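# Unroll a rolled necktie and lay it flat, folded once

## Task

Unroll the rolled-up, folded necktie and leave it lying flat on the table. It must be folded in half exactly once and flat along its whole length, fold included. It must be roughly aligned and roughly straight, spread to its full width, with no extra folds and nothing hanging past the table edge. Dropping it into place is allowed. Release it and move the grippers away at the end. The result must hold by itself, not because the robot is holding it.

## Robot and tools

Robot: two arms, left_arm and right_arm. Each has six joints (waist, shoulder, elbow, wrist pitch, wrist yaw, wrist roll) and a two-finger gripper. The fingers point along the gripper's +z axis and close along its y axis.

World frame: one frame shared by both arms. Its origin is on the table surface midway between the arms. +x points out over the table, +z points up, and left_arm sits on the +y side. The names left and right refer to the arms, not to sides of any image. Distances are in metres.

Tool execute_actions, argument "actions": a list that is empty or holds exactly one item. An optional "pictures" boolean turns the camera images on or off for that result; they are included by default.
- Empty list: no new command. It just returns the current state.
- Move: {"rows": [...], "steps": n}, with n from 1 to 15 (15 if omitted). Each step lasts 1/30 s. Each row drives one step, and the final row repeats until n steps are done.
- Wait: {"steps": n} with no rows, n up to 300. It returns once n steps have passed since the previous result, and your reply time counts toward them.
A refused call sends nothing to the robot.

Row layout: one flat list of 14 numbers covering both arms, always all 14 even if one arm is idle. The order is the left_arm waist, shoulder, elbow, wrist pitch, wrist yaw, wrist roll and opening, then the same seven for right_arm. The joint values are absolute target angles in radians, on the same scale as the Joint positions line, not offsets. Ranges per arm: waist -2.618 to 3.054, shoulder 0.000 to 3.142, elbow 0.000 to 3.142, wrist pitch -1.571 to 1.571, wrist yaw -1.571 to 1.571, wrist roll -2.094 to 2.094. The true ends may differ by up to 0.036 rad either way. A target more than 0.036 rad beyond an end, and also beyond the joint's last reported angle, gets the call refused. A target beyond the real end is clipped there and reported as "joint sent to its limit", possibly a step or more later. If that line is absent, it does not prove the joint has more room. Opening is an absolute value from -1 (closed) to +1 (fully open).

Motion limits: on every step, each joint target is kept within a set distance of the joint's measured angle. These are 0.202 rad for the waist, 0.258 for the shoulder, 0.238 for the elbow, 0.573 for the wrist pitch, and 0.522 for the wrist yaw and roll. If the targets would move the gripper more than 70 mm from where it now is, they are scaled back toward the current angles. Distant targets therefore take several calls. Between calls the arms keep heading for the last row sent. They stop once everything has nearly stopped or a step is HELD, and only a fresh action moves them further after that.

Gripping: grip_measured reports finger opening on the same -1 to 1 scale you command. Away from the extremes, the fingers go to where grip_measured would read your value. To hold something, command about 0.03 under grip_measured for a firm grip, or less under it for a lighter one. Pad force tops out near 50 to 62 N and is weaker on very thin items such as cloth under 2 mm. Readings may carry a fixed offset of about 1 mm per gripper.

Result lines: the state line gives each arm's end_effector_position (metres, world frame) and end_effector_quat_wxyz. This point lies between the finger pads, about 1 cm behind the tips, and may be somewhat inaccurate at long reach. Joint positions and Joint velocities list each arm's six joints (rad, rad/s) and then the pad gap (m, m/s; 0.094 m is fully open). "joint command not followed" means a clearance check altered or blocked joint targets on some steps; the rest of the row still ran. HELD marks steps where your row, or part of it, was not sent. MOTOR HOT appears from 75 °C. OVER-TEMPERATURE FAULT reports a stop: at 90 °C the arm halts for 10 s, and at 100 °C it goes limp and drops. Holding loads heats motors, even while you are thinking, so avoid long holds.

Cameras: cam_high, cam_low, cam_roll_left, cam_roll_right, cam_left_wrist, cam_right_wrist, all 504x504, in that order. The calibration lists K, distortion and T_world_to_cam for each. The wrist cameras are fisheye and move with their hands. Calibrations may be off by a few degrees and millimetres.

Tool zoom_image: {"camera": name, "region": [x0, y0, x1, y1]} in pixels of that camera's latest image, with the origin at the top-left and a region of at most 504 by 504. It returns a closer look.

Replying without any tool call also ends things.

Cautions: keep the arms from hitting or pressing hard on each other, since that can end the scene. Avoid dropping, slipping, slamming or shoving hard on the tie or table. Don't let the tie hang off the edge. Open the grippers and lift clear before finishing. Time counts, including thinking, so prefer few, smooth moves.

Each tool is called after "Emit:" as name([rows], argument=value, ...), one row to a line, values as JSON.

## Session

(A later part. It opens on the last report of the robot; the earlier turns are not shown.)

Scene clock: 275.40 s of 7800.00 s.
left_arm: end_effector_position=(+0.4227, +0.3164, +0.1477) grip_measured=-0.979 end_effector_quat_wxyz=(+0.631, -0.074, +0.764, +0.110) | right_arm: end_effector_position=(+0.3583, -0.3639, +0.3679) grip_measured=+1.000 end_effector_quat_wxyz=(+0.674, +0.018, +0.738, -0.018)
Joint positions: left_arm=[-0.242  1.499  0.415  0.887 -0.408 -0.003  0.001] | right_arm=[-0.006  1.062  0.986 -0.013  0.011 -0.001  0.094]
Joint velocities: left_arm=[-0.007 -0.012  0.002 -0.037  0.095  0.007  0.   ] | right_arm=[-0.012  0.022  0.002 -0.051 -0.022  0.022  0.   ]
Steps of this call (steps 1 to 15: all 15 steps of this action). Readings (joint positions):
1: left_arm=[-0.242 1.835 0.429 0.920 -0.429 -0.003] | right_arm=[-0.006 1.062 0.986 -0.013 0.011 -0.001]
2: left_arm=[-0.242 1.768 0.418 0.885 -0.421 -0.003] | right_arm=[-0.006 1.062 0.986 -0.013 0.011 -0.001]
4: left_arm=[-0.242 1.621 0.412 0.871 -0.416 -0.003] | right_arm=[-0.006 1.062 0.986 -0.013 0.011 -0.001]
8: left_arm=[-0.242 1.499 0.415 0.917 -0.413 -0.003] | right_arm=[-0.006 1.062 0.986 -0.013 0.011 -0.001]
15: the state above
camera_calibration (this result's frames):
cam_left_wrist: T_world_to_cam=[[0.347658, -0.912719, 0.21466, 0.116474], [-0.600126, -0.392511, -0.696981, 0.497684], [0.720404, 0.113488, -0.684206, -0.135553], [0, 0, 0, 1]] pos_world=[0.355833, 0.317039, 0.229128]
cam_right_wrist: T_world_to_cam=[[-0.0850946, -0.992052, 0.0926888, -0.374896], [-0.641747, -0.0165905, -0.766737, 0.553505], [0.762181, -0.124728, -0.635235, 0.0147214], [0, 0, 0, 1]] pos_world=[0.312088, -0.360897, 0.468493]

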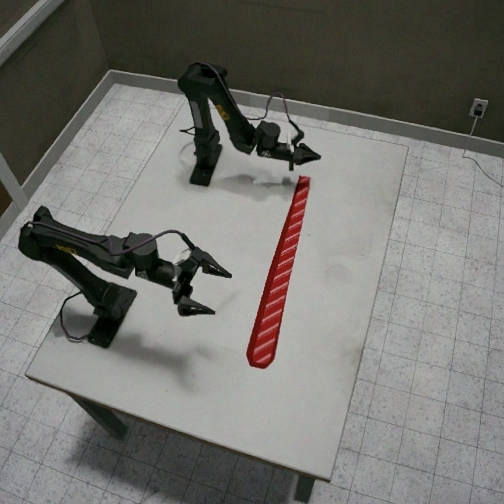

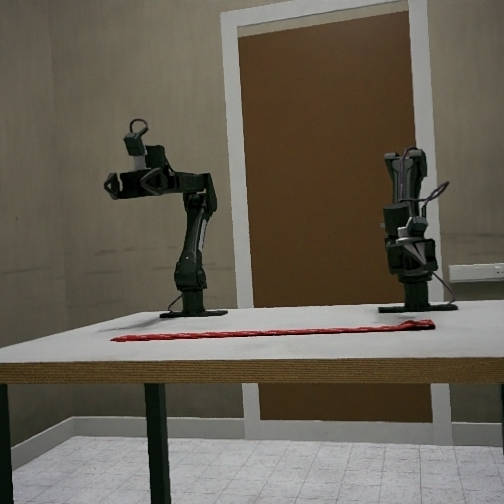

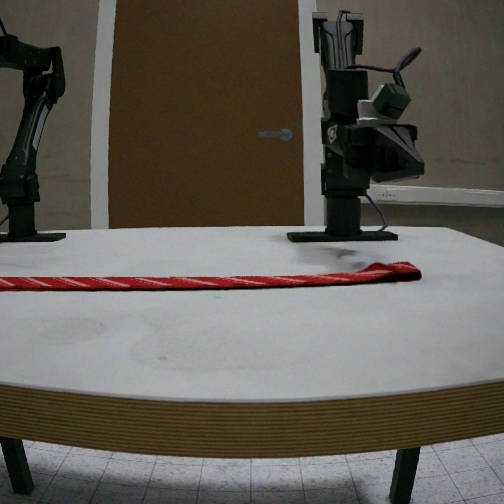

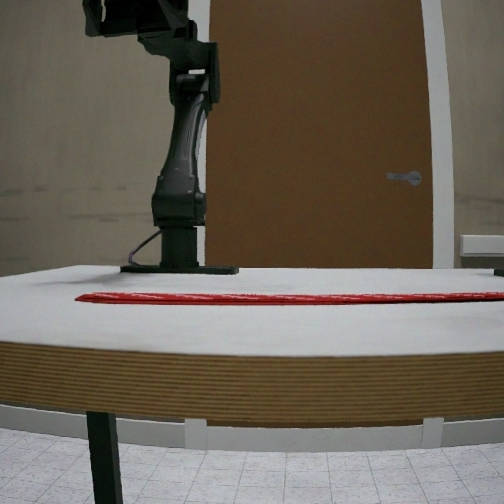

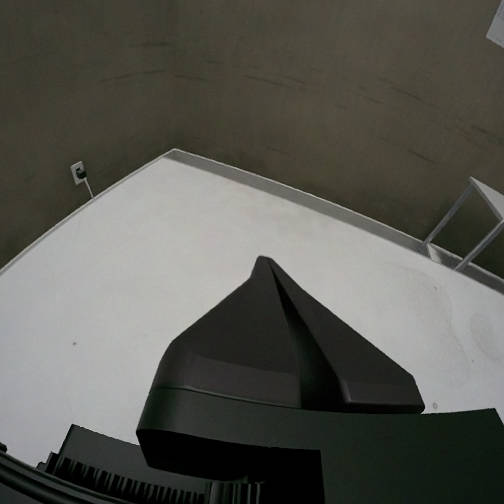

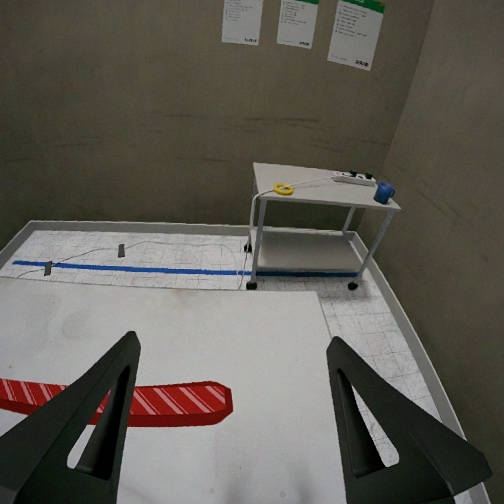

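Emit:
execute_actions([
  {"rows":[[-0.31,1.6,0.42,0.9,-0.4,0,-1,0,1.059,1.0,0,0,0,1],[-0.31,1.6,0.42,0.9,-0.4,0,-1,0,1.059,1.0,0,0,0,1],[-0.31,1.6,0.42,0.9,-0.4,0,-1,0,1.059,1.0,0,0,0,1],[-0.31,1.6,0.42,0.9,-0.4,0,-1,0,1.059,1.0,0,0,0,1],[-0.31,1.6,0.42,0.9,-0.4,0,-1,0,1.059,1.0,0,0,0,1],[-0.31,1.6,0.42,0.9,-0.4,0,-1,0,1.059,1.0,0,0,0,1],[-0.31,1.9,0.42,0.9,-0.4,0,-1,0,1.059,1.0,0,0,0,1]],"steps":15},
], pictures=false)

Emit:
execute_actions([
  {"rows":[[-0.31,1.9,0.42,0.9,-0.4,0,-1,0,1.059,1.0,0,0,0,1]],"steps":10},
])

Emit:
zoom_image(camera="cam_roll_left", region=[300, 200, 460, 310])

Emit:
execute_actions([
  {"rows":[[-0.31,1.5,0.42,0.88,-0.4,0,-1,0,1.059,1.0,0,0,0,1]],"steps":15},
])

Emit:
zoom_image(camera="cam_roll_left", region=[300, 200, 460, 310])

Scene clock: 287.43 s of 7800.00 s.
left_arm: end_effector_position=(+0.4211, +0.2899, +0.0261) grip_measured=-0.980 end_effector_quat_wxyz=(+0.523, -0.017, +0.844, +0.117) | right_arm: end_effector_position=(+0.3583, -0.3639, +0.3679) grip_measured=+1.000 end_effector_quat_wxyz=(+0.674, +0.018, +0.738, -0.018)
Joint positions: left_arm=[-0.308  1.877  0.43   0.965 -0.408 -0.003  0.001] | right_arm=[-0.006  1.062  0.986 -0.013  0.011 -0.001  0.094]
Joint velocities: left_arm=[ 0.012  0.002 -0.007 -0.007  0.022 -0.007  0.   ] | right_arm=[-0.012  0.017 -0.002 -0.007 -0.022 -0.037  0.   ]
Steps of this call (steps 1 to 15: the robot went on to your last target; steps 16 to 110: nothing new was sent; then 7.87 s passed at rest; steps 111 to 125: all 15 steps of this action). Readings (joint positions):
111: left_arm=[-0.250 1.511 0.415 0.890 -0.412 -0.003] | right_arm=[-0.006 1.062 0.986 -0.013 0.011 -0.001]
112: left_arm=[-0.266 1.535 0.415 0.903 -0.412 -0.003] | right_arm=[-0.006 1.062 0.986 -0.013 0.011 -0.001]
114: left_arm=[-0.297 1.579 0.415 0.897 -0.406 -0.003] | right_arm=[-0.006 1.062 0.986 -0.013 0.011 -0.001]
118: left_arm=[-0.307 1.698 0.426 0.932 -0.403 -0.003] | right_arm=[-0.006 1.062 0.986 -0.013 0.011 -0.001]
125: the state above

Scene clock: 287.77 s of 7800.00 s.
left_arm: end_effector_position=(+0.4211, +0.2899, +0.0261) grip_measured=-0.980 end_effector_quat_wxyz=(+0.523, -0.017, +0.844, +0.117) | right_arm: end_effector_position=(+0.3583, -0.3639, +0.3679) grip_measured=+1.000 end_effector_quat_wxyz=(+0.674, +0.018, +0.738, -0.018)
Joint positions: left_arm=[-0.308  1.877  0.43   0.965 -0.408 -0.003  0.001] | right_arm=[-0.006  1.062  0.986 -0.013  0.011 -0.001  0.094]
Joint velocities: left_arm=[-0.017 -0.012 -0.012 -0.007  0.022  0.007 -0.   ] | right_arm=[ 0.017 -0.017 -0.002  0.007 -0.022 -0.007  0.   ]
Steps of this call (steps 1 to 10: all 10 steps of this action). Readings (joint positions):
1: left_arm=[-0.308 1.877 0.430 0.965 -0.408 -0.003] | right_arm=[-0.006 1.062 0.986 -0.013 0.011 -0.001]
2: left_arm=[-0.308 1.877 0.430 0.965 -0.408 -0.003] | right_arm=[-0.006 1.062 0.986 -0.013 0.011 -0.001]
4: left_arm=[-0.308 1.877 0.430 0.965 -0.408 -0.003] | right_arm=[-0.006 1.062 0.986 -0.013 0.011 -0.001]
8: left_arm=[-0.308 1.877 0.430 0.965 -0.408 -0.003] | right_arm=[-0.006 1.062 0.986 -0.013 0.011 -0.001]
10: the state above
camera_calibration (this result's frames):
cam_left_wrist: T_world_to_cam=[[0.326522, -0.94241, 0.0724383, 0.140077], [-0.795336, -0.315356, -0.517679, 0.456727], [0.510709, 0.111421, -0.852503, -0.121304], [0, 0, 0, 1]] pos_world=[0.379465, 0.289557, 0.122879]
cam_right_wrist: T_world_to_cam=[[-0.0850946, -0.992052, 0.0926888, -0.374896], [-0.641747, -0.0165905, -0.766737, 0.553505], [0.762181, -0.124728, -0.635235, 0.0147214], [0, 0, 0, 1]] pos_world=[0.312088, -0.360897, 0.468493]

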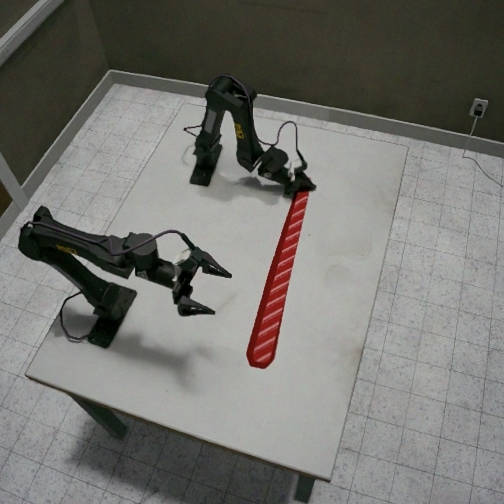

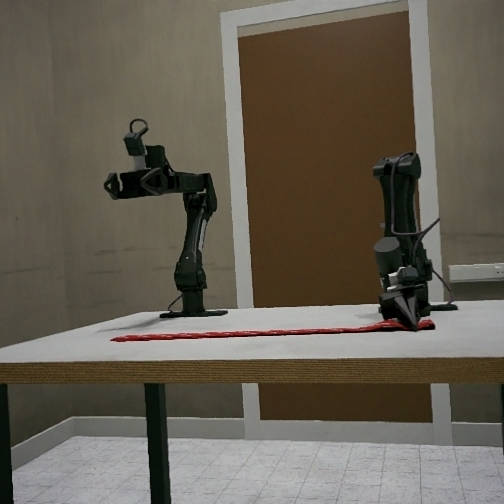

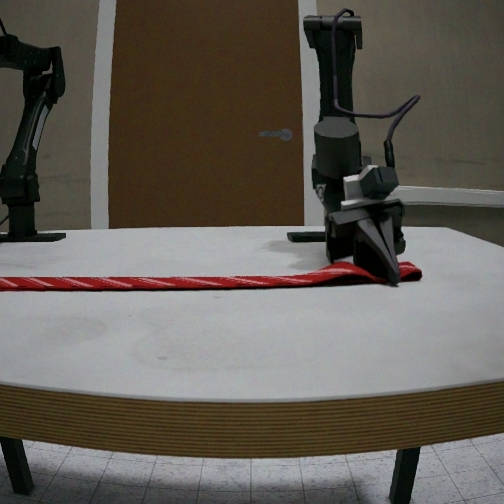

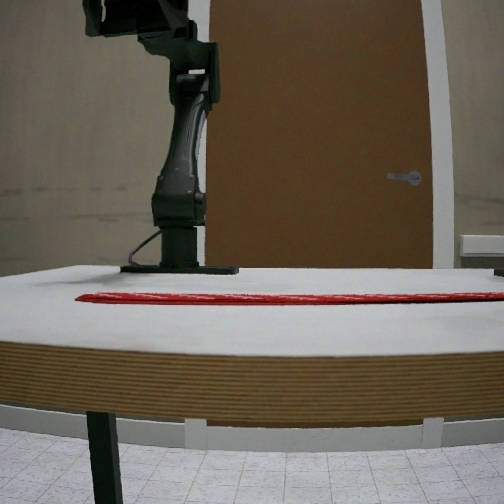

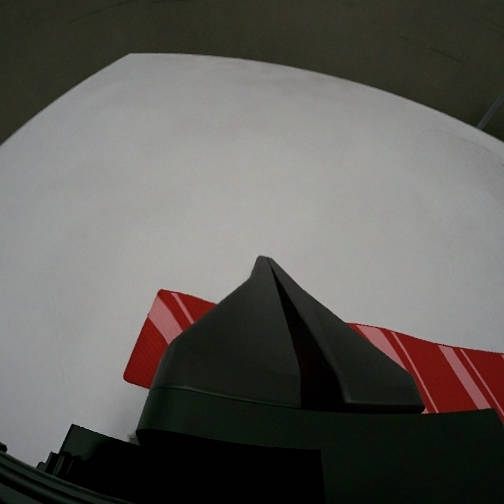

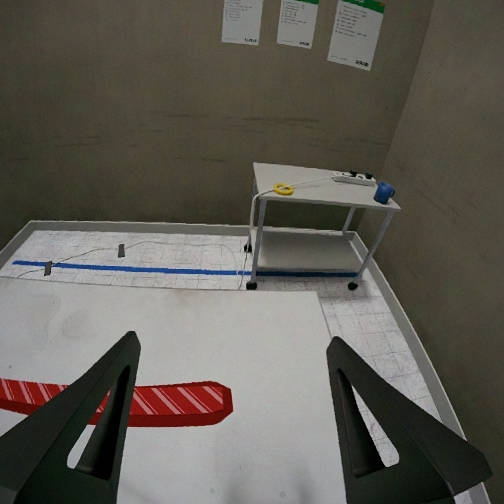

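Region (300, 200, 460, 310) of cam_roll_left's 504x504 image, scaled by 3.150, with more detail than that image has; it fills the top 346 rows of this view, and the rest is white.

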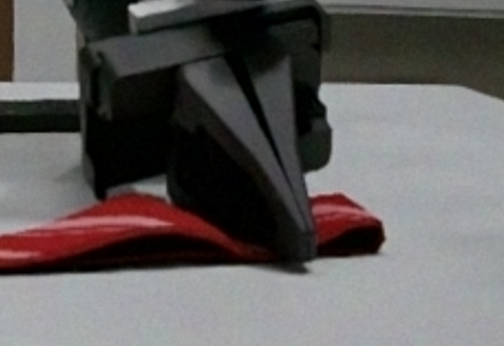

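Scene clock: 288.27 s of 7800.00 s.
left_arm: end_effector_position=(+0.4229, +0.2886, +0.1482) grip_measured=-0.980 end_effector_quat_wxyz=(+0.635, -0.047, +0.766, +0.086) | right_arm: end_effector_position=(+0.3583, -0.3639, +0.3679) grip_measured=+1.000 end_effector_quat_wxyz=(+0.674, +0.018, +0.738, -0.018)
Joint positions: left_arm=[-0.308  1.498  0.415  0.888 -0.403 -0.003  0.001] | right_arm=[-0.006  1.062  0.986 -0.013  0.011 -0.001  0.094]
Joint velocities: left_arm=[-0.007 -0.002 -0.027 -0.066 -0.051  0.051  0.   ] | right_arm=[ 0.002 -0.017 -0.002  0.022  0.007  0.007  0.   ]
Steps of this call (steps 1 to 15: all 15 steps of this action). Readings (joint positions):
1: left_arm=[-0.308 1.843 0.429 0.938 -0.405 -0.003] | right_arm=[-0.006 1.062 0.986 -0.013 0.011 -0.001]
2: left_arm=[-0.308 1.777 0.418 0.899 -0.403 -0.003] | right_arm=[-0.006 1.062 0.986 -0.013 0.011 -0.001]
4: left_arm=[-0.308 1.627 0.412 0.879 -0.403 -0.003] | right_arm=[-0.006 1.062 0.986 -0.013 0.011 -0.001]
8: left_arm=[-0.308 1.499 0.415 0.921 -0.403 -0.003] | right_arm=[-0.006 1.062 0.986 -0.013 0.011 -0.001]
15: the state above
camera_calibration (this result's frames):
cam_left_wrist: T_world_to_cam=[[0.280853, -0.93484, 0.217246, 0.125092], [-0.625522, -0.349972, -0.69731, 0.485781], [0.727904, 0.0599498, -0.683054, -0.120092], [0, 0, 0, 1]] pos_world=[0.356149, 0.29415, 0.229535]
cam_right_wrist: T_world_to_cam=[[-0.0850946, -0.992052, 0.0926888, -0.374896], [-0.641747, -0.0165905, -0.766737, 0.553505], [0.762181, -0.124728, -0.635235, 0.0147214], [0, 0, 0, 1]] pos_world=[0.312088, -0.360897, 0.468493]

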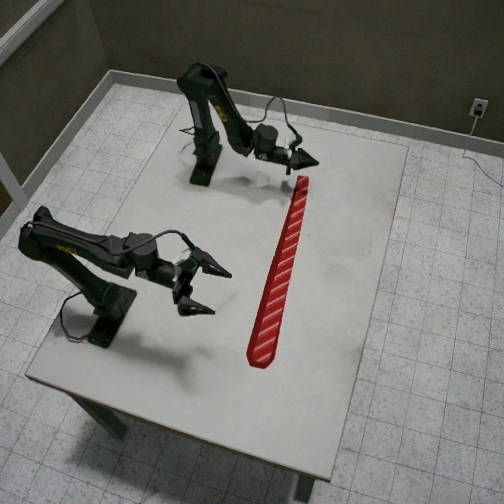

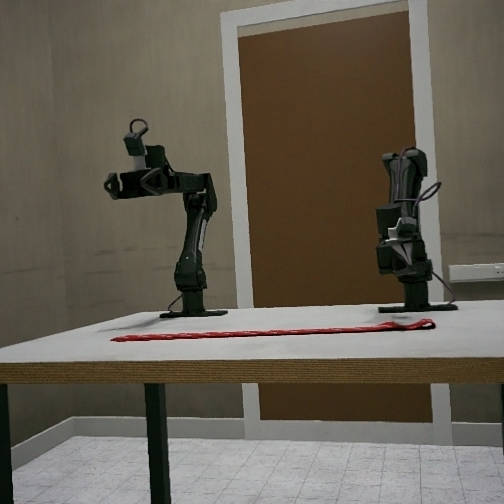

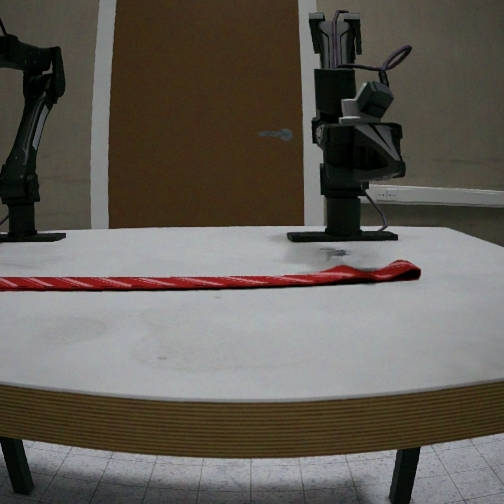

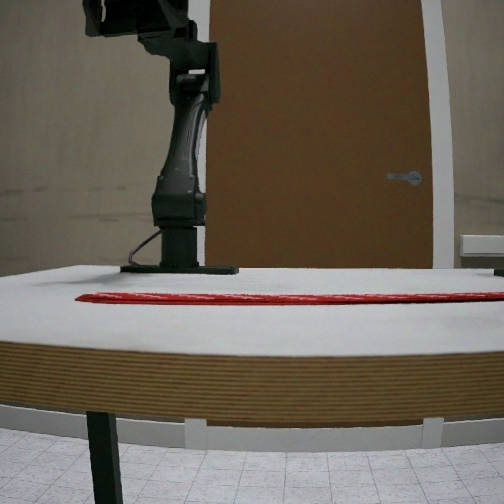

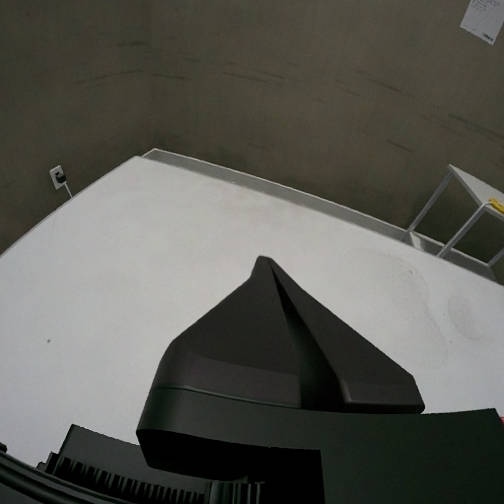

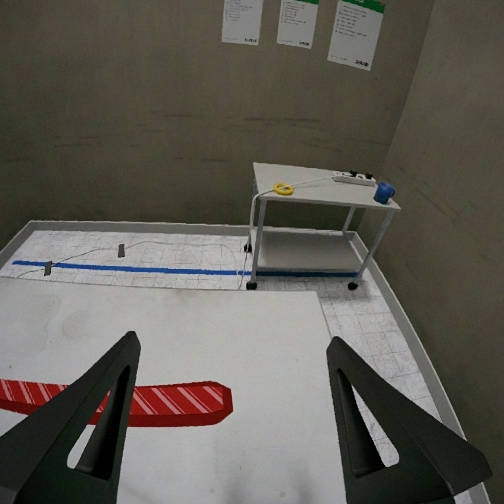

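Region (300, 200, 460, 310) of cam_roll_left's 504x504 image, scaled by 3.150, with more detail than that image has; it fills the top 346 rows of this view, and the rest is white.

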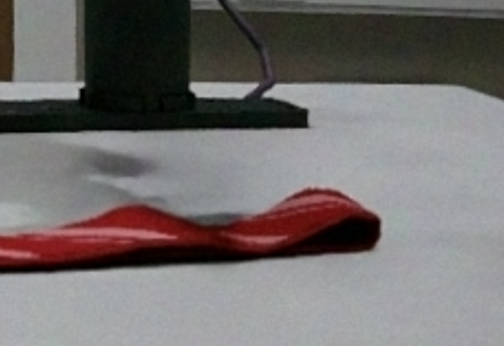

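Emit:
execute_actions([
  {"rows":[[-0.44,1.6,0.42,0.9,-0.4,0,-1,0,1.059,1.0,0,0,0,1],[-0.44,1.6,0.42,0.9,-0.4,0,-1,0,1.059,1.0,0,0,0,1],[-0.44,1.6,0.42,0.9,-0.4,0,-1,0,1.059,1.0,0,0,0,1],[-0.44,1.6,0.42,0.9,-0.4,0,-1,0,1.059,1.0,0,0,0,1],[-0.44,1.6,0.42,0.9,-0.4,0,-1,0,1.059,1.0,0,0,0,1],[-0.44,1.6,0.42,0.9,-0.4,0,-1,0,1.059,1.0,0,0,0,1],[-0.44,1.6,0.42,0.9,-0.4,0,-1,0,1.059,1.0,0,0,0,1],[-0.44,1.85,0.43,0.93,-0.4,0,-1,0,1.059,1.0,0,0,0,1]],"steps":15},
], pictures=false)

Emit:
execute_actions([
  {"rows":[[-0.43,1.85,0.43,0.93,-0.4,0,-1,0,1.059,1.0,0,0,0,1],[-0.42,1.85,0.43,0.93,-0.4,0,-1,0,1.059,1.0,0,0,0,1],[-0.41,1.85,0.43,0.93,-0.4,0,-1,0,1.059,1.0,0,0,0,1],[-0.40,1.85,0.43,0.93,-0.4,0,-1,0,1.059,1.0,0,0,0,1],[-0.39,1.85,0.43,0.93,-0.4,0,-1,0,1.059,1.0,0,0,0,1],[-0.38,1.85,0.43,0.93,-0.4,0,-1,0,1.059,1.0,0,0,0,1],[-0.37,1.85,0.43,0.93,-0.4,0,-1,0,1.059,1.0,0,0,0,1],[-0.36,1.85,0.43,0.93,-0.4,0,-1,0,1.059,1.0,0,0,0,1],[-0.35,1.85,0.43,0.93,-0.4,0,-1,0,1.059,1.0,0,0,0,1],[-0.34,1.85,0.43,0.93,-0.4,0,-1,0,1.059,1.0,0,0,0,1],[-0.33,1.85,0.43,0.93,-0.4,0,-1,0,1.059,1.0,0,0,0,1],[-0.32,1.85,0.43,0.93,-0.4,0,-1,0,1.059,1.0,0,0,0,1],[-0.31,1.85,0.43,0.93,-0.4,0,-1,0,1.059,1.0,0,0,0,1],[-0.30,1.85,0.43,0.93,-0.4,0,-1,0,1.059,1.0,0,0,0,1],[-0.29,1.85,0.43,0.93,-0.4,0,-1,0,1.059,1.0,0,0,0,1]],"steps":15},
])

Emit:
zoom_image(camera="cam_roll_left", region=[280, 200, 480, 310])

Scene clock: 304.77 s of 7800.00 s.
left_arm: end_effector_position=(+0.4153, +0.2351, +0.0292) grip_measured=-0.980 end_effector_quat_wxyz=(+0.529, +0.042, +0.844, +0.079) | right_arm: end_effector_position=(+0.3583, -0.3639, +0.3679) grip_measured=+1.000 end_effector_quat_wxyz=(+0.674, +0.018, +0.738, -0.018)
Joint positions: left_arm=[-0.442  1.856  0.43   0.942 -0.401 -0.003  0.001] | right_arm=[-0.006  1.062  0.986 -0.013  0.011 -0.001  0.094]
Joint velocities: left_arm=[ 0.012 -0.017  0.012 -0.066 -0.051  0.037  0.   ] | right_arm=[ 0.007  0.002 -0.002  0.007 -0.022  0.022  0.   ]
Steps of this call (steps 1 to 15: the robot went on to your last target; steps 16 to 110: nothing new was sent; then 12.33 s passed at rest; steps 111 to 125: all 15 steps of this action). Readings (joint positions):
111: left_arm=[-0.325 1.511 0.415 0.890 -0.414 -0.003] | right_arm=[-0.006 1.062 0.986 -0.013 0.011 -0.001]
112: left_arm=[-0.358 1.534 0.415 0.903 -0.416 -0.003] | right_arm=[-0.006 1.062 0.986 -0.013 0.011 -0.001]
114: left_arm=[-0.421 1.580 0.415 0.897 -0.405 -0.003] | right_arm=[-0.006 1.062 0.986 -0.013 0.011 -0.001]
118: left_arm=[-0.442 1.635 0.417 0.910 -0.399 -0.003] | right_arm=[-0.006 1.062 0.986 -0.013 0.011 -0.001]
125: the state above

Scene clock: 305.27 s of 7800.00 s.
left_arm: end_effector_position=(+0.4202, +0.2858, +0.0279) grip_measured=-0.980 end_effector_quat_wxyz=(+0.520, -0.011, +0.847, +0.112) | right_arm: end_effector_position=(+0.3583, -0.3639, +0.3679) grip_measured=+1.000 end_effector_quat_wxyz=(+0.674, +0.018, +0.738, -0.018)
Joint positions: left_arm=[-0.315  1.856  0.43   0.936 -0.398 -0.003  0.001] | right_arm=[-0.006  1.062  0.986 -0.013  0.011 -0.001  0.094]
Joint velocities: left_arm=[ 0.271 -0.007 -0.002  0.051  0.007 -0.007 -0.   ] | right_arm=[-0.017  0.012 -0.007 -0.007 -0.051  0.007  0.   ]
Steps of this call (steps 1 to 15: all 15 steps of this action). Readings (joint positions):
1: left_arm=[-0.442 1.856 0.430 0.938 -0.401 -0.003] | right_arm=[-0.006 1.062 0.986 -0.013 0.011 -0.001]
2: left_arm=[-0.440 1.856 0.430 0.938 -0.400 -0.003] | right_arm=[-0.006 1.062 0.986 -0.013 0.011 -0.001]
4: left_arm=[-0.428 1.856 0.430 0.938 -0.398 -0.003] | right_arm=[-0.006 1.062 0.986 -0.013 0.011 -0.001]
8: left_arm=[-0.386 1.856 0.430 0.937 -0.398 -0.003] | right_arm=[-0.006 1.062 0.986 -0.013 0.011 -0.001]
15: the state above
camera_calibration (this result's frames):
cam_left_wrist: T_world_to_cam=[[0.313012, -0.946977, 0.0725087, 0.143429], [-0.804093, -0.304862, -0.510386, 0.456122], [0.505429, 0.101453, -0.856883, -0.113687], [0, 0, 0, 1]] pos_world=[0.37933, 0.286413, 0.124982]
cam_right_wrist: T_world_to_cam=[[-0.0850946, -0.992052, 0.0926888, -0.374896], [-0.641747, -0.0165905, -0.766737, 0.553505], [0.762181, -0.124728, -0.635235, 0.0147214], [0, 0, 0, 1]] pos_world=[0.312088, -0.360897, 0.468493]

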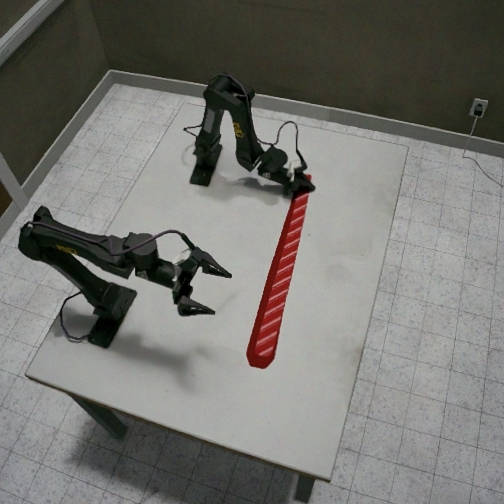

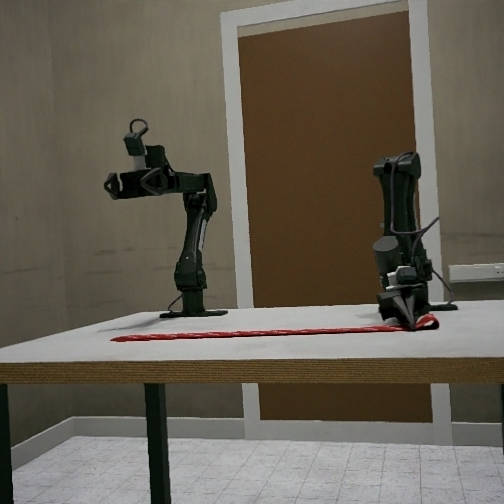

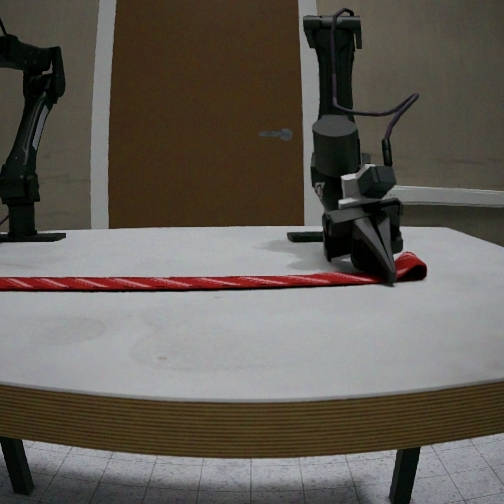

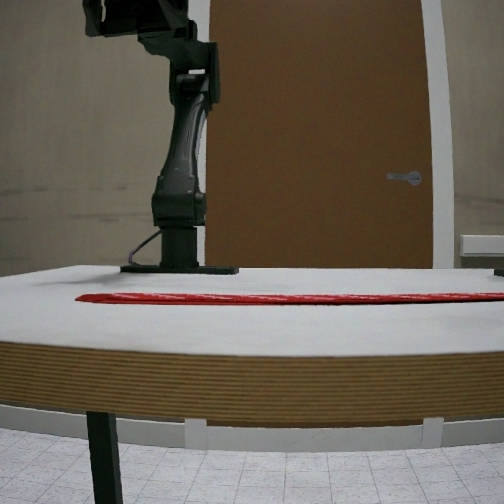

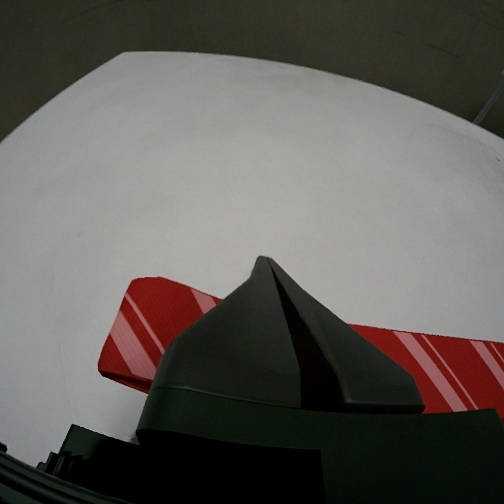

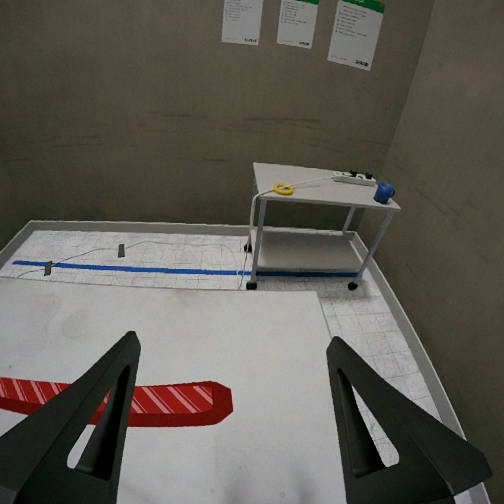

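Region (280, 200, 480, 310) of cam_roll_left's 504x504 image, scaled by 2.520, with more detail than that image has; it fills the top 277 rows of this view, and the rest is white.

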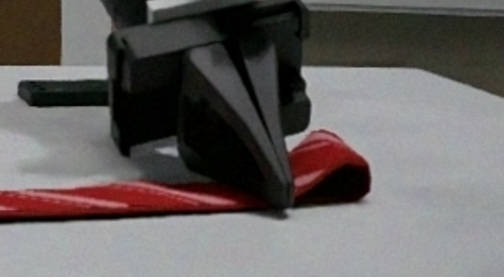

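Working: slack pushed into the fold. Continue the sweep slowly.

Emit:
execute_actions([
  {"rows":[[-0.29,1.85,0.43,0.93,-0.4,0,-1,0,1.059,1.0,0,0,0,1],[-0.285,1.85,0.43,0.93,-0.4,0,-1,0,1.059,1.0,0,0,0,1],[-0.28,1.85,0.43,0.93,-0.4,0,-1,0,1.059,1.0,0,0,0,1],[-0.275,1.85,0.43,0.93,-0.4,0,-1,0,1.059,1.0,0,0,0,1],[-0.27,1.85,0.43,0.93,-0.4,0,-1,0,1.059,1.0,0,0,0,1],[-0.265,1.85,0.43,0.93,-0.4,0,-1,0,1.059,1.0,0,0,0,1],[-0.26,1.85,0.43,0.93,-0.4,0,-1,0,1.059,1.0,0,0,0,1],[-0.255,1.85,0.43,0.93,-0.4,0,-1,0,1.059,1.0,0,0,0,1],[-0.25,1.85,0.43,0.93,-0.4,0,-1,0,1.059,1.0,0,0,0,1],[-0.245,1.85,0.43,0.93,-0.4,0,-1,0,1.059,1.0,0,0,0,1],[-0.24,1.85,0.43,0.93,-0.4,0,-1,0,1.059,1.0,0,0,0,1],[-0.235,1.85,0.43,0.93,-0.4,0,-1,0,1.059,1.0,0,0,0,1],[-0.23,1.85,0.43,0.93,-0.4,0,-1,0,1.059,1.0,0,0,0,1]],"steps":15},
])

Emit:
zoom_image(camera="cam_roll_left", region=[280, 200, 480, 310])

Scene clock: 314.50 s of 7800.00 s.
left_arm: end_effector_position=(+0.4202, +0.3161, +0.0275) grip_measured=-0.980 end_effector_quat_wxyz=(+0.515, -0.042, +0.846, +0.132) | right_arm: end_effector_position=(+0.3583, -0.3639, +0.3679) grip_measured=+1.000 end_effector_quat_wxyz=(+0.674, +0.018, +0.738, -0.018)
Joint positions: left_arm=[-0.24   1.856  0.43   0.935 -0.398 -0.003  0.001] | right_arm=[-0.006  1.062  0.986 -0.013  0.011 -0.001  0.094]
Joint velocities: left_arm=[ 0.051 -0.007  0.002 -0.037  0.022  0.022  0.   ] | right_arm=[ 0.012  0.002  0.002  0.007  0.007 -0.037  0.   ]
Steps of this call (steps 1 to 30: the robot went on to your last target; steps 31 to 120: nothing new was sent; then 4.73 s passed at rest; steps 121 to 135: all 15 steps of this action). Readings (joint positions):
121: left_arm=[-0.295 1.856 0.430 0.935 -0.398 -0.003] | right_arm=[-0.006 1.062 0.986 -0.013 0.011 -0.001]
122: left_arm=[-0.295 1.856 0.430 0.935 -0.398 -0.003] | right_arm=[-0.006 1.062 0.986 -0.013 0.011 -0.001]
124: left_arm=[-0.292 1.856 0.430 0.935 -0.398 -0.003] | right_arm=[-0.006 1.062 0.986 -0.013 0.011 -0.001]
128: left_arm=[-0.273 1.856 0.430 0.935 -0.398 -0.003] | right_arm=[-0.006 1.062 0.986 -0.013 0.011 -0.001]
135: the state above
camera_calibration (this result's frames):
cam_left_wrist: T_world_to_cam=[[0.383336, -0.92082, 0.0717277, 0.134283], [-0.779704, -0.364261, -0.509289, 0.473707], [0.495091, 0.139303, -0.857601, -0.124644], [0, 0, 0, 1]] pos_world=[0.379585, 0.313566, 0.124727]
cam_right_wrist: T_world_to_cam=[[-0.0850946, -0.992052, 0.0926888, -0.374896], [-0.641747, -0.0165905, -0.766737, 0.553505], [0.762181, -0.124728, -0.635235, 0.0147214], [0, 0, 0, 1]] pos_world=[0.312088, -0.360897, 0.468493]

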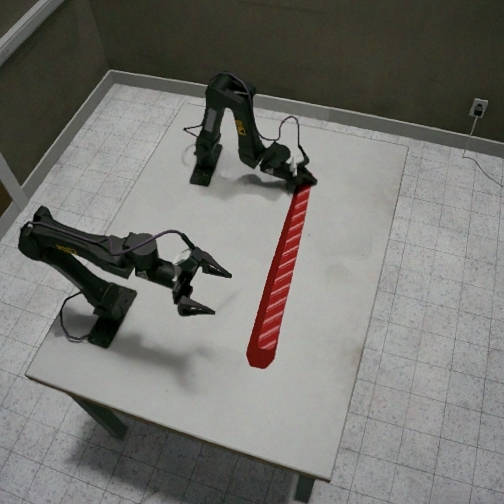

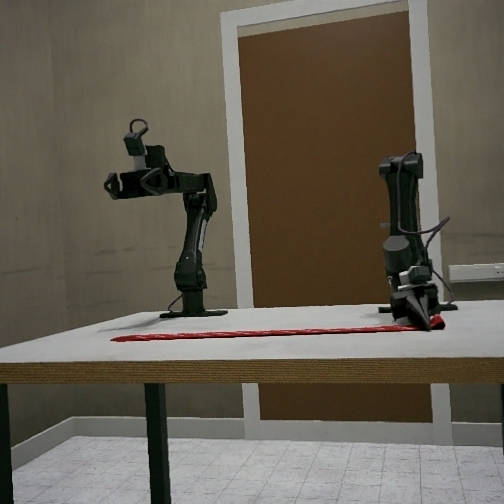

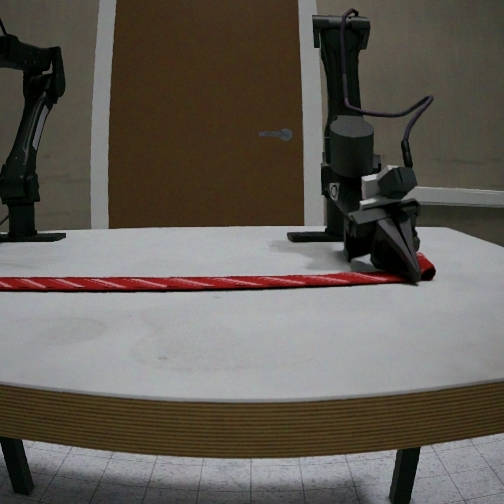

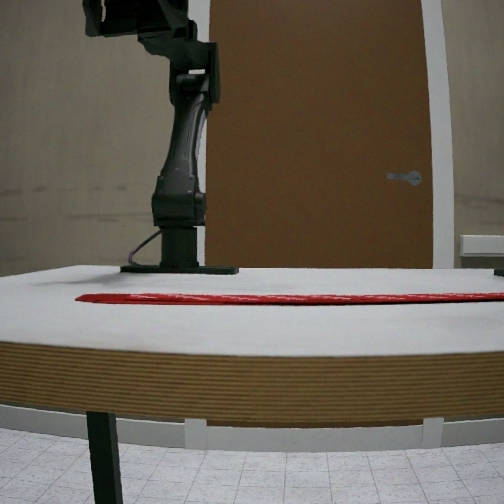

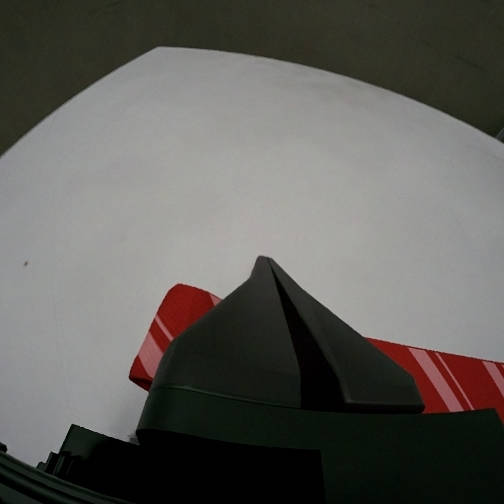

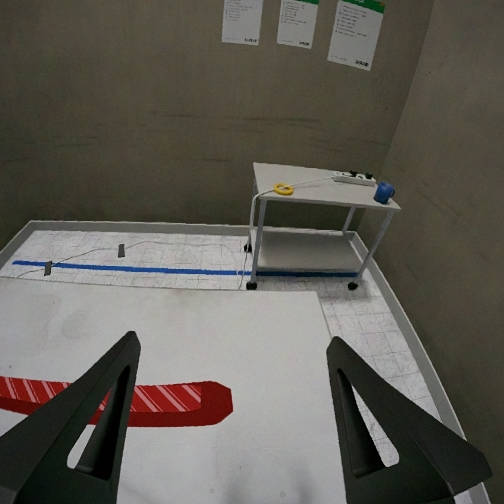

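Region (280, 200, 480, 310) of cam_roll_left's 504x504 image, scaled by 2.520, with more detail than that image has; it fills the top 277 rows of this view, and the rest is white.

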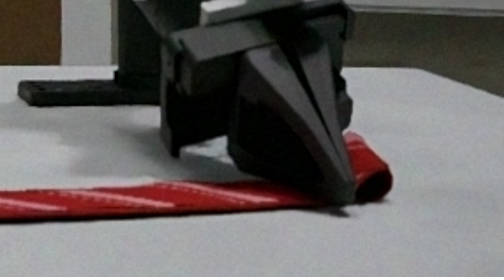

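Emit:
execute_actions([
  {"rows":[[-0.25,1.85,0.43,0.93,-0.4,0,-1,0,1.059,1.0,0,0,0,1],[-0.26,1.85,0.43,0.93,-0.4,0,-1,0,1.059,1.0,0,0,0,1],[-0.27,1.85,0.43,0.93,-0.4,0,-1,0,1.059,1.0,0,0,0,1],[-0.28,1.85,0.43,0.93,-0.4,0,-1,0,1.059,1.0,0,0,0,1],[-0.29,1.85,0.43,0.93,-0.4,0,-1,0,1.059,1.0,0,0,0,1],[-0.30,1.85,0.43,0.93,-0.4,0,-1,0,1.059,1.0,0,0,0,1],[-0.31,1.85,0.43,0.93,-0.4,0,-1,0,1.059,1.0,0,0,0,1],[-0.32,1.85,0.43,0.93,-0.4,0,-1,0,1.059,1.0,0,0,0,1],[-0.33,1.85,0.43,0.93,-0.4,0,-1,0,1.059,1.0,0,0,0,1],[-0.34,1.85,0.43,0.93,-0.4,0,-1,0,1.059,1.0,0,0,0,1],[-0.35,1.85,0.43,0.93,-0.4,0,-1,0,1.059,1.0,0,0,0,1],[-0.36,1.85,0.43,0.93,-0.4,0,-1,0,1.059,1.0,0,0,0,1]],"steps":15},
])

Emit:
zoom_image(camera="cam_roll_left", region=[240, 200, 480, 310])

Scene clock: 326.73 s of 7800.00 s.
left_arm: end_effector_position=(+0.4190, +0.2707, +0.0275) grip_measured=-0.980 end_effector_quat_wxyz=(+0.522, +0.006, +0.847, +0.103) | right_arm: end_effector_position=(+0.3583, -0.3639, +0.3679) grip_measured=+1.000 end_effector_quat_wxyz=(+0.674, +0.018, +0.738, -0.018)
Joint positions: left_arm=[-0.353  1.856  0.43   0.935 -0.398 -0.003  0.001] | right_arm=[-0.006  1.062  0.986 -0.013  0.011 -0.001  0.094]
Joint velocities: left_arm=[-0.046 -0.002  0.002 -0.037 -0.037  0.022 -0.001] | right_arm=[-0.017  0.002 -0.007 -0.007 -0.022 -0.022  0.   ]
Steps of this call (steps 1 to 15: the robot went on to your last target; steps 16 to 110: nothing new was sent; then 8.07 s passed at rest; steps 111 to 125: all 15 steps of this action). Readings (joint positions):
111: left_arm=[-0.238 1.856 0.430 0.935 -0.398 -0.003] | right_arm=[-0.006 1.062 0.986 -0.013 0.011 -0.001]
112: left_arm=[-0.240 1.856 0.430 0.935 -0.398 -0.003] | right_arm=[-0.006 1.062 0.986 -0.013 0.011 -0.001]
114: left_arm=[-0.252 1.856 0.430 0.935 -0.398 -0.003] | right_arm=[-0.006 1.062 0.986 -0.013 0.011 -0.001]
118: left_arm=[-0.294 1.856 0.430 0.935 -0.398 -0.003] | right_arm=[-0.006 1.062 0.986 -0.013 0.011 -0.001]
125: the state above
camera_calibration (this result's frames):
cam_left_wrist: T_world_to_cam=[[0.27714, -0.958149, 0.0717277, 0.147567], [-0.815782, -0.274087, -0.509289, 0.446987], [0.507634, 0.08263, -0.857601, -0.107665], [0, 0, 0, 1]] pos_world=[0.378402, 0.272801, 0.124727]
cam_right_wrist: T_world_to_cam=[[-0.0850946, -0.992052, 0.0926888, -0.374896], [-0.641747, -0.0165905, -0.766737, 0.553505], [0.762181, -0.124728, -0.635235, 0.0147214], [0, 0, 0, 1]] pos_world=[0.312088, -0.360897, 0.468493]

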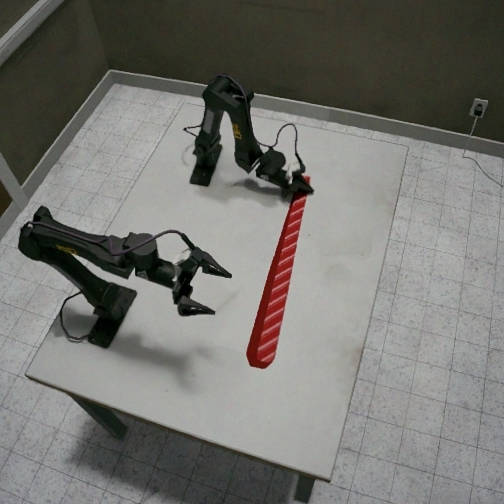

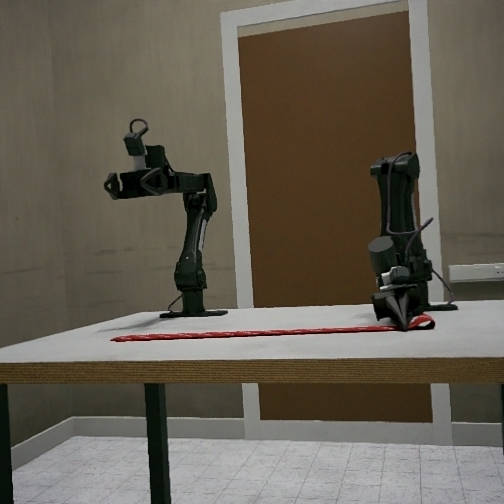

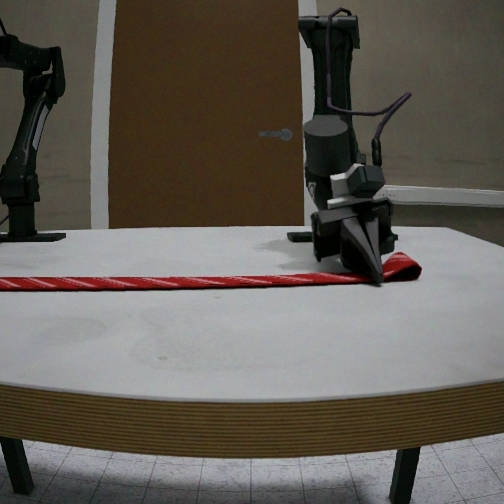

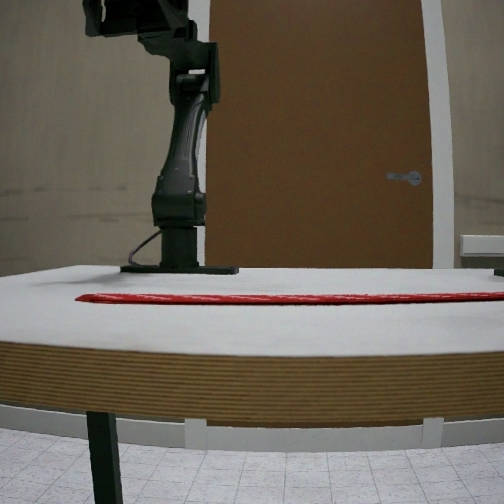

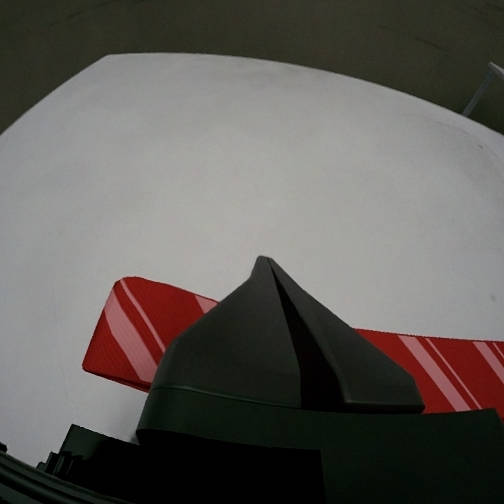

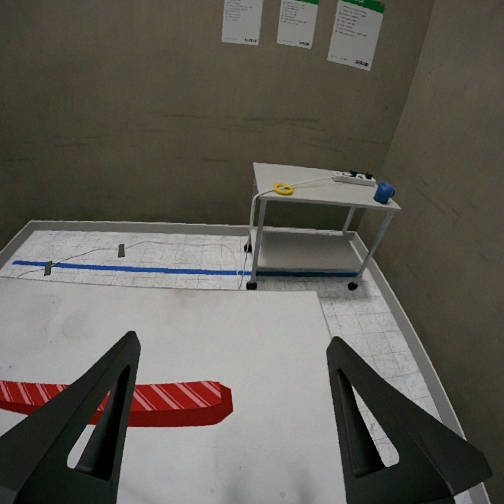

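Region (240, 200, 480, 310) of cam_roll_left's 504x504 image, scaled by 2.100, with more detail than that image has; it fills the top 231 rows of this view, and the rest is white.

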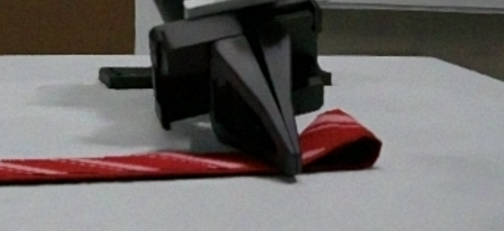

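Emit:
execute_actions([
  {"rows":[[-0.37,1.85,0.43,0.93,-0.4,0,-1,0,1.059,1.0,0,0,0,1],[-0.38,1.85,0.43,0.93,-0.4,0,-1,0,1.059,1.0,0,0,0,1],[-0.39,1.85,0.43,0.93,-0.4,0,-1,0,1.059,1.0,0,0,0,1],[-0.40,1.85,0.43,0.93,-0.4,0,-1,0,1.059,1.0,0,0,0,1],[-0.41,1.85,0.43,0.93,-0.4,0,-1,0,1.059,1.0,0,0,0,1],[-0.42,1.85,0.43,0.93,-0.4,0,-1,0,1.059,1.0,0,0,0,1],[-0.43,1.85,0.43,0.93,-0.4,0,-1,0,1.059,1.0,0,0,0,1],[-0.44,1.85,0.43,0.93,-0.4,0,-1,0,1.059,1.0,0,0,0,1],[-0.45,1.85,0.43,0.93,-0.4,0,-1,0,1.059,1.0,0,0,0,1]],"steps":15},
])

Emit:
zoom_image(camera="cam_roll_left", region=[240, 200, 480, 310])

Scene clock: 337.87 s of 7800.00 s.
left_arm: end_effector_position=(+0.4144, +0.2345, +0.0276) grip_measured=-0.980 end_effector_quat_wxyz=(+0.526, +0.044, +0.846, +0.079) | right_arm: end_effector_position=(+0.3583, -0.3639, +0.3679) grip_measured=+1.000 end_effector_quat_wxyz=(+0.674, +0.018, +0.738, -0.018)
Joint positions: left_arm=[-0.444  1.856  0.43   0.935 -0.399 -0.003  0.001] | right_arm=[-0.006  1.062  0.986 -0.013  0.011 -0.001  0.094]
Joint velocities: left_arm=[ 0.002  0.002 -0.007 -0.051  0.022  0.022 -0.   ] | right_arm=[ 0.002 -0.002  0.012 -0.022 -0.022  0.037  0.   ]
Steps of this call (steps 1 to 15: the robot went on to your last target; steps 16 to 110: nothing new was sent; then 6.97 s passed at rest; steps 111 to 125: all 15 steps of this action). Readings (joint positions):
111: left_arm=[-0.355 1.856 0.430 0.935 -0.398 -0.003] | right_arm=[-0.006 1.062 0.986 -0.013 0.011 -0.001]
112: left_arm=[-0.358 1.856 0.430 0.935 -0.398 -0.003] | right_arm=[-0.006 1.062 0.986 -0.013 0.011 -0.001]
114: left_arm=[-0.371 1.856 0.430 0.935 -0.399 -0.003] | right_arm=[-0.006 1.062 0.986 -0.013 0.011 -0.001]
118: left_arm=[-0.414 1.856 0.430 0.935 -0.399 -0.003] | right_arm=[-0.006 1.062 0.986 -0.013 0.011 -0.001]
125: the state above
camera_calibration (this result's frames):
cam_left_wrist: T_world_to_cam=[[0.189403, -0.979299, 0.0714197, 0.155487], [-0.837152, -0.199065, -0.509459, 0.424537], [0.51313, 0.0367038, -0.857526, -0.0937936], [0, 0, 0, 1]] pos_world=[0.374081, 0.240221, 0.124749]
cam_right_wrist: T_world_to_cam=[[-0.0850946, -0.992052, 0.0926888, -0.374896], [-0.641747, -0.0165905, -0.766737, 0.553505], [0.762181, -0.124728, -0.635235, 0.0147214], [0, 0, 0, 1]] pos_world=[0.312088, -0.360897, 0.468493]

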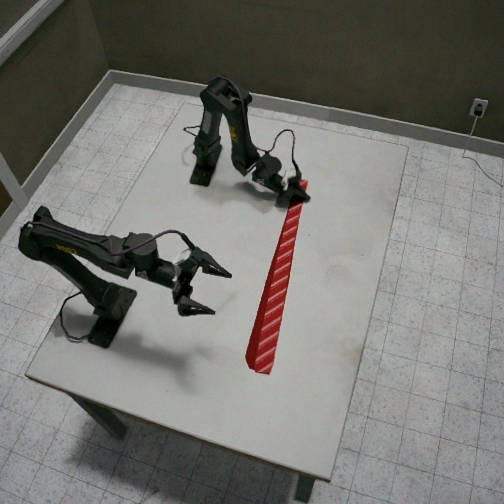

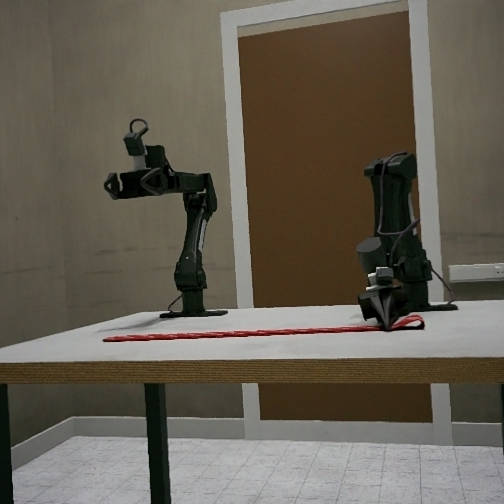

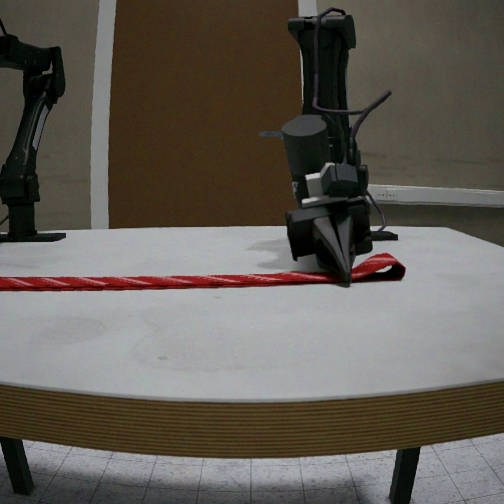

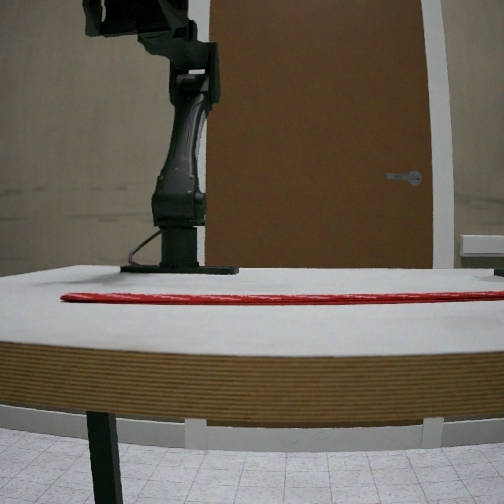

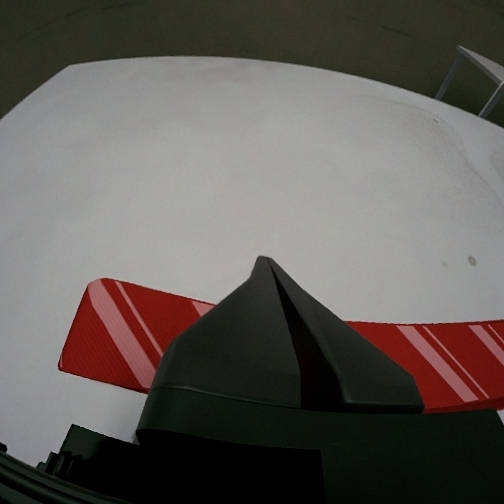

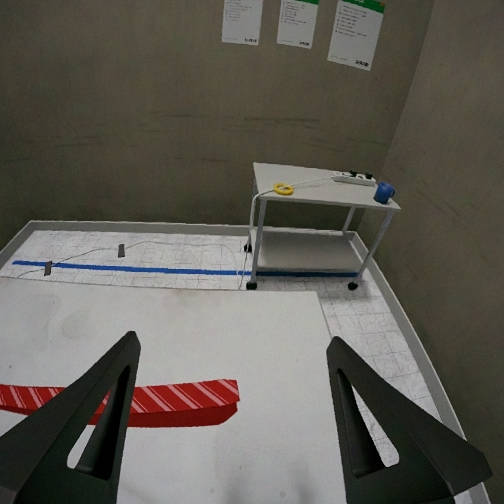

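Region (240, 200, 480, 310) of cam_roll_left's 504x504 image, scaled by 2.100, with more detail than that image has; it fills the top 231 rows of this view, and the rest is white.

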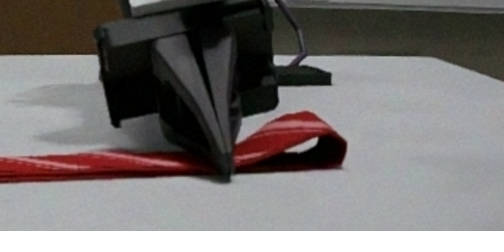

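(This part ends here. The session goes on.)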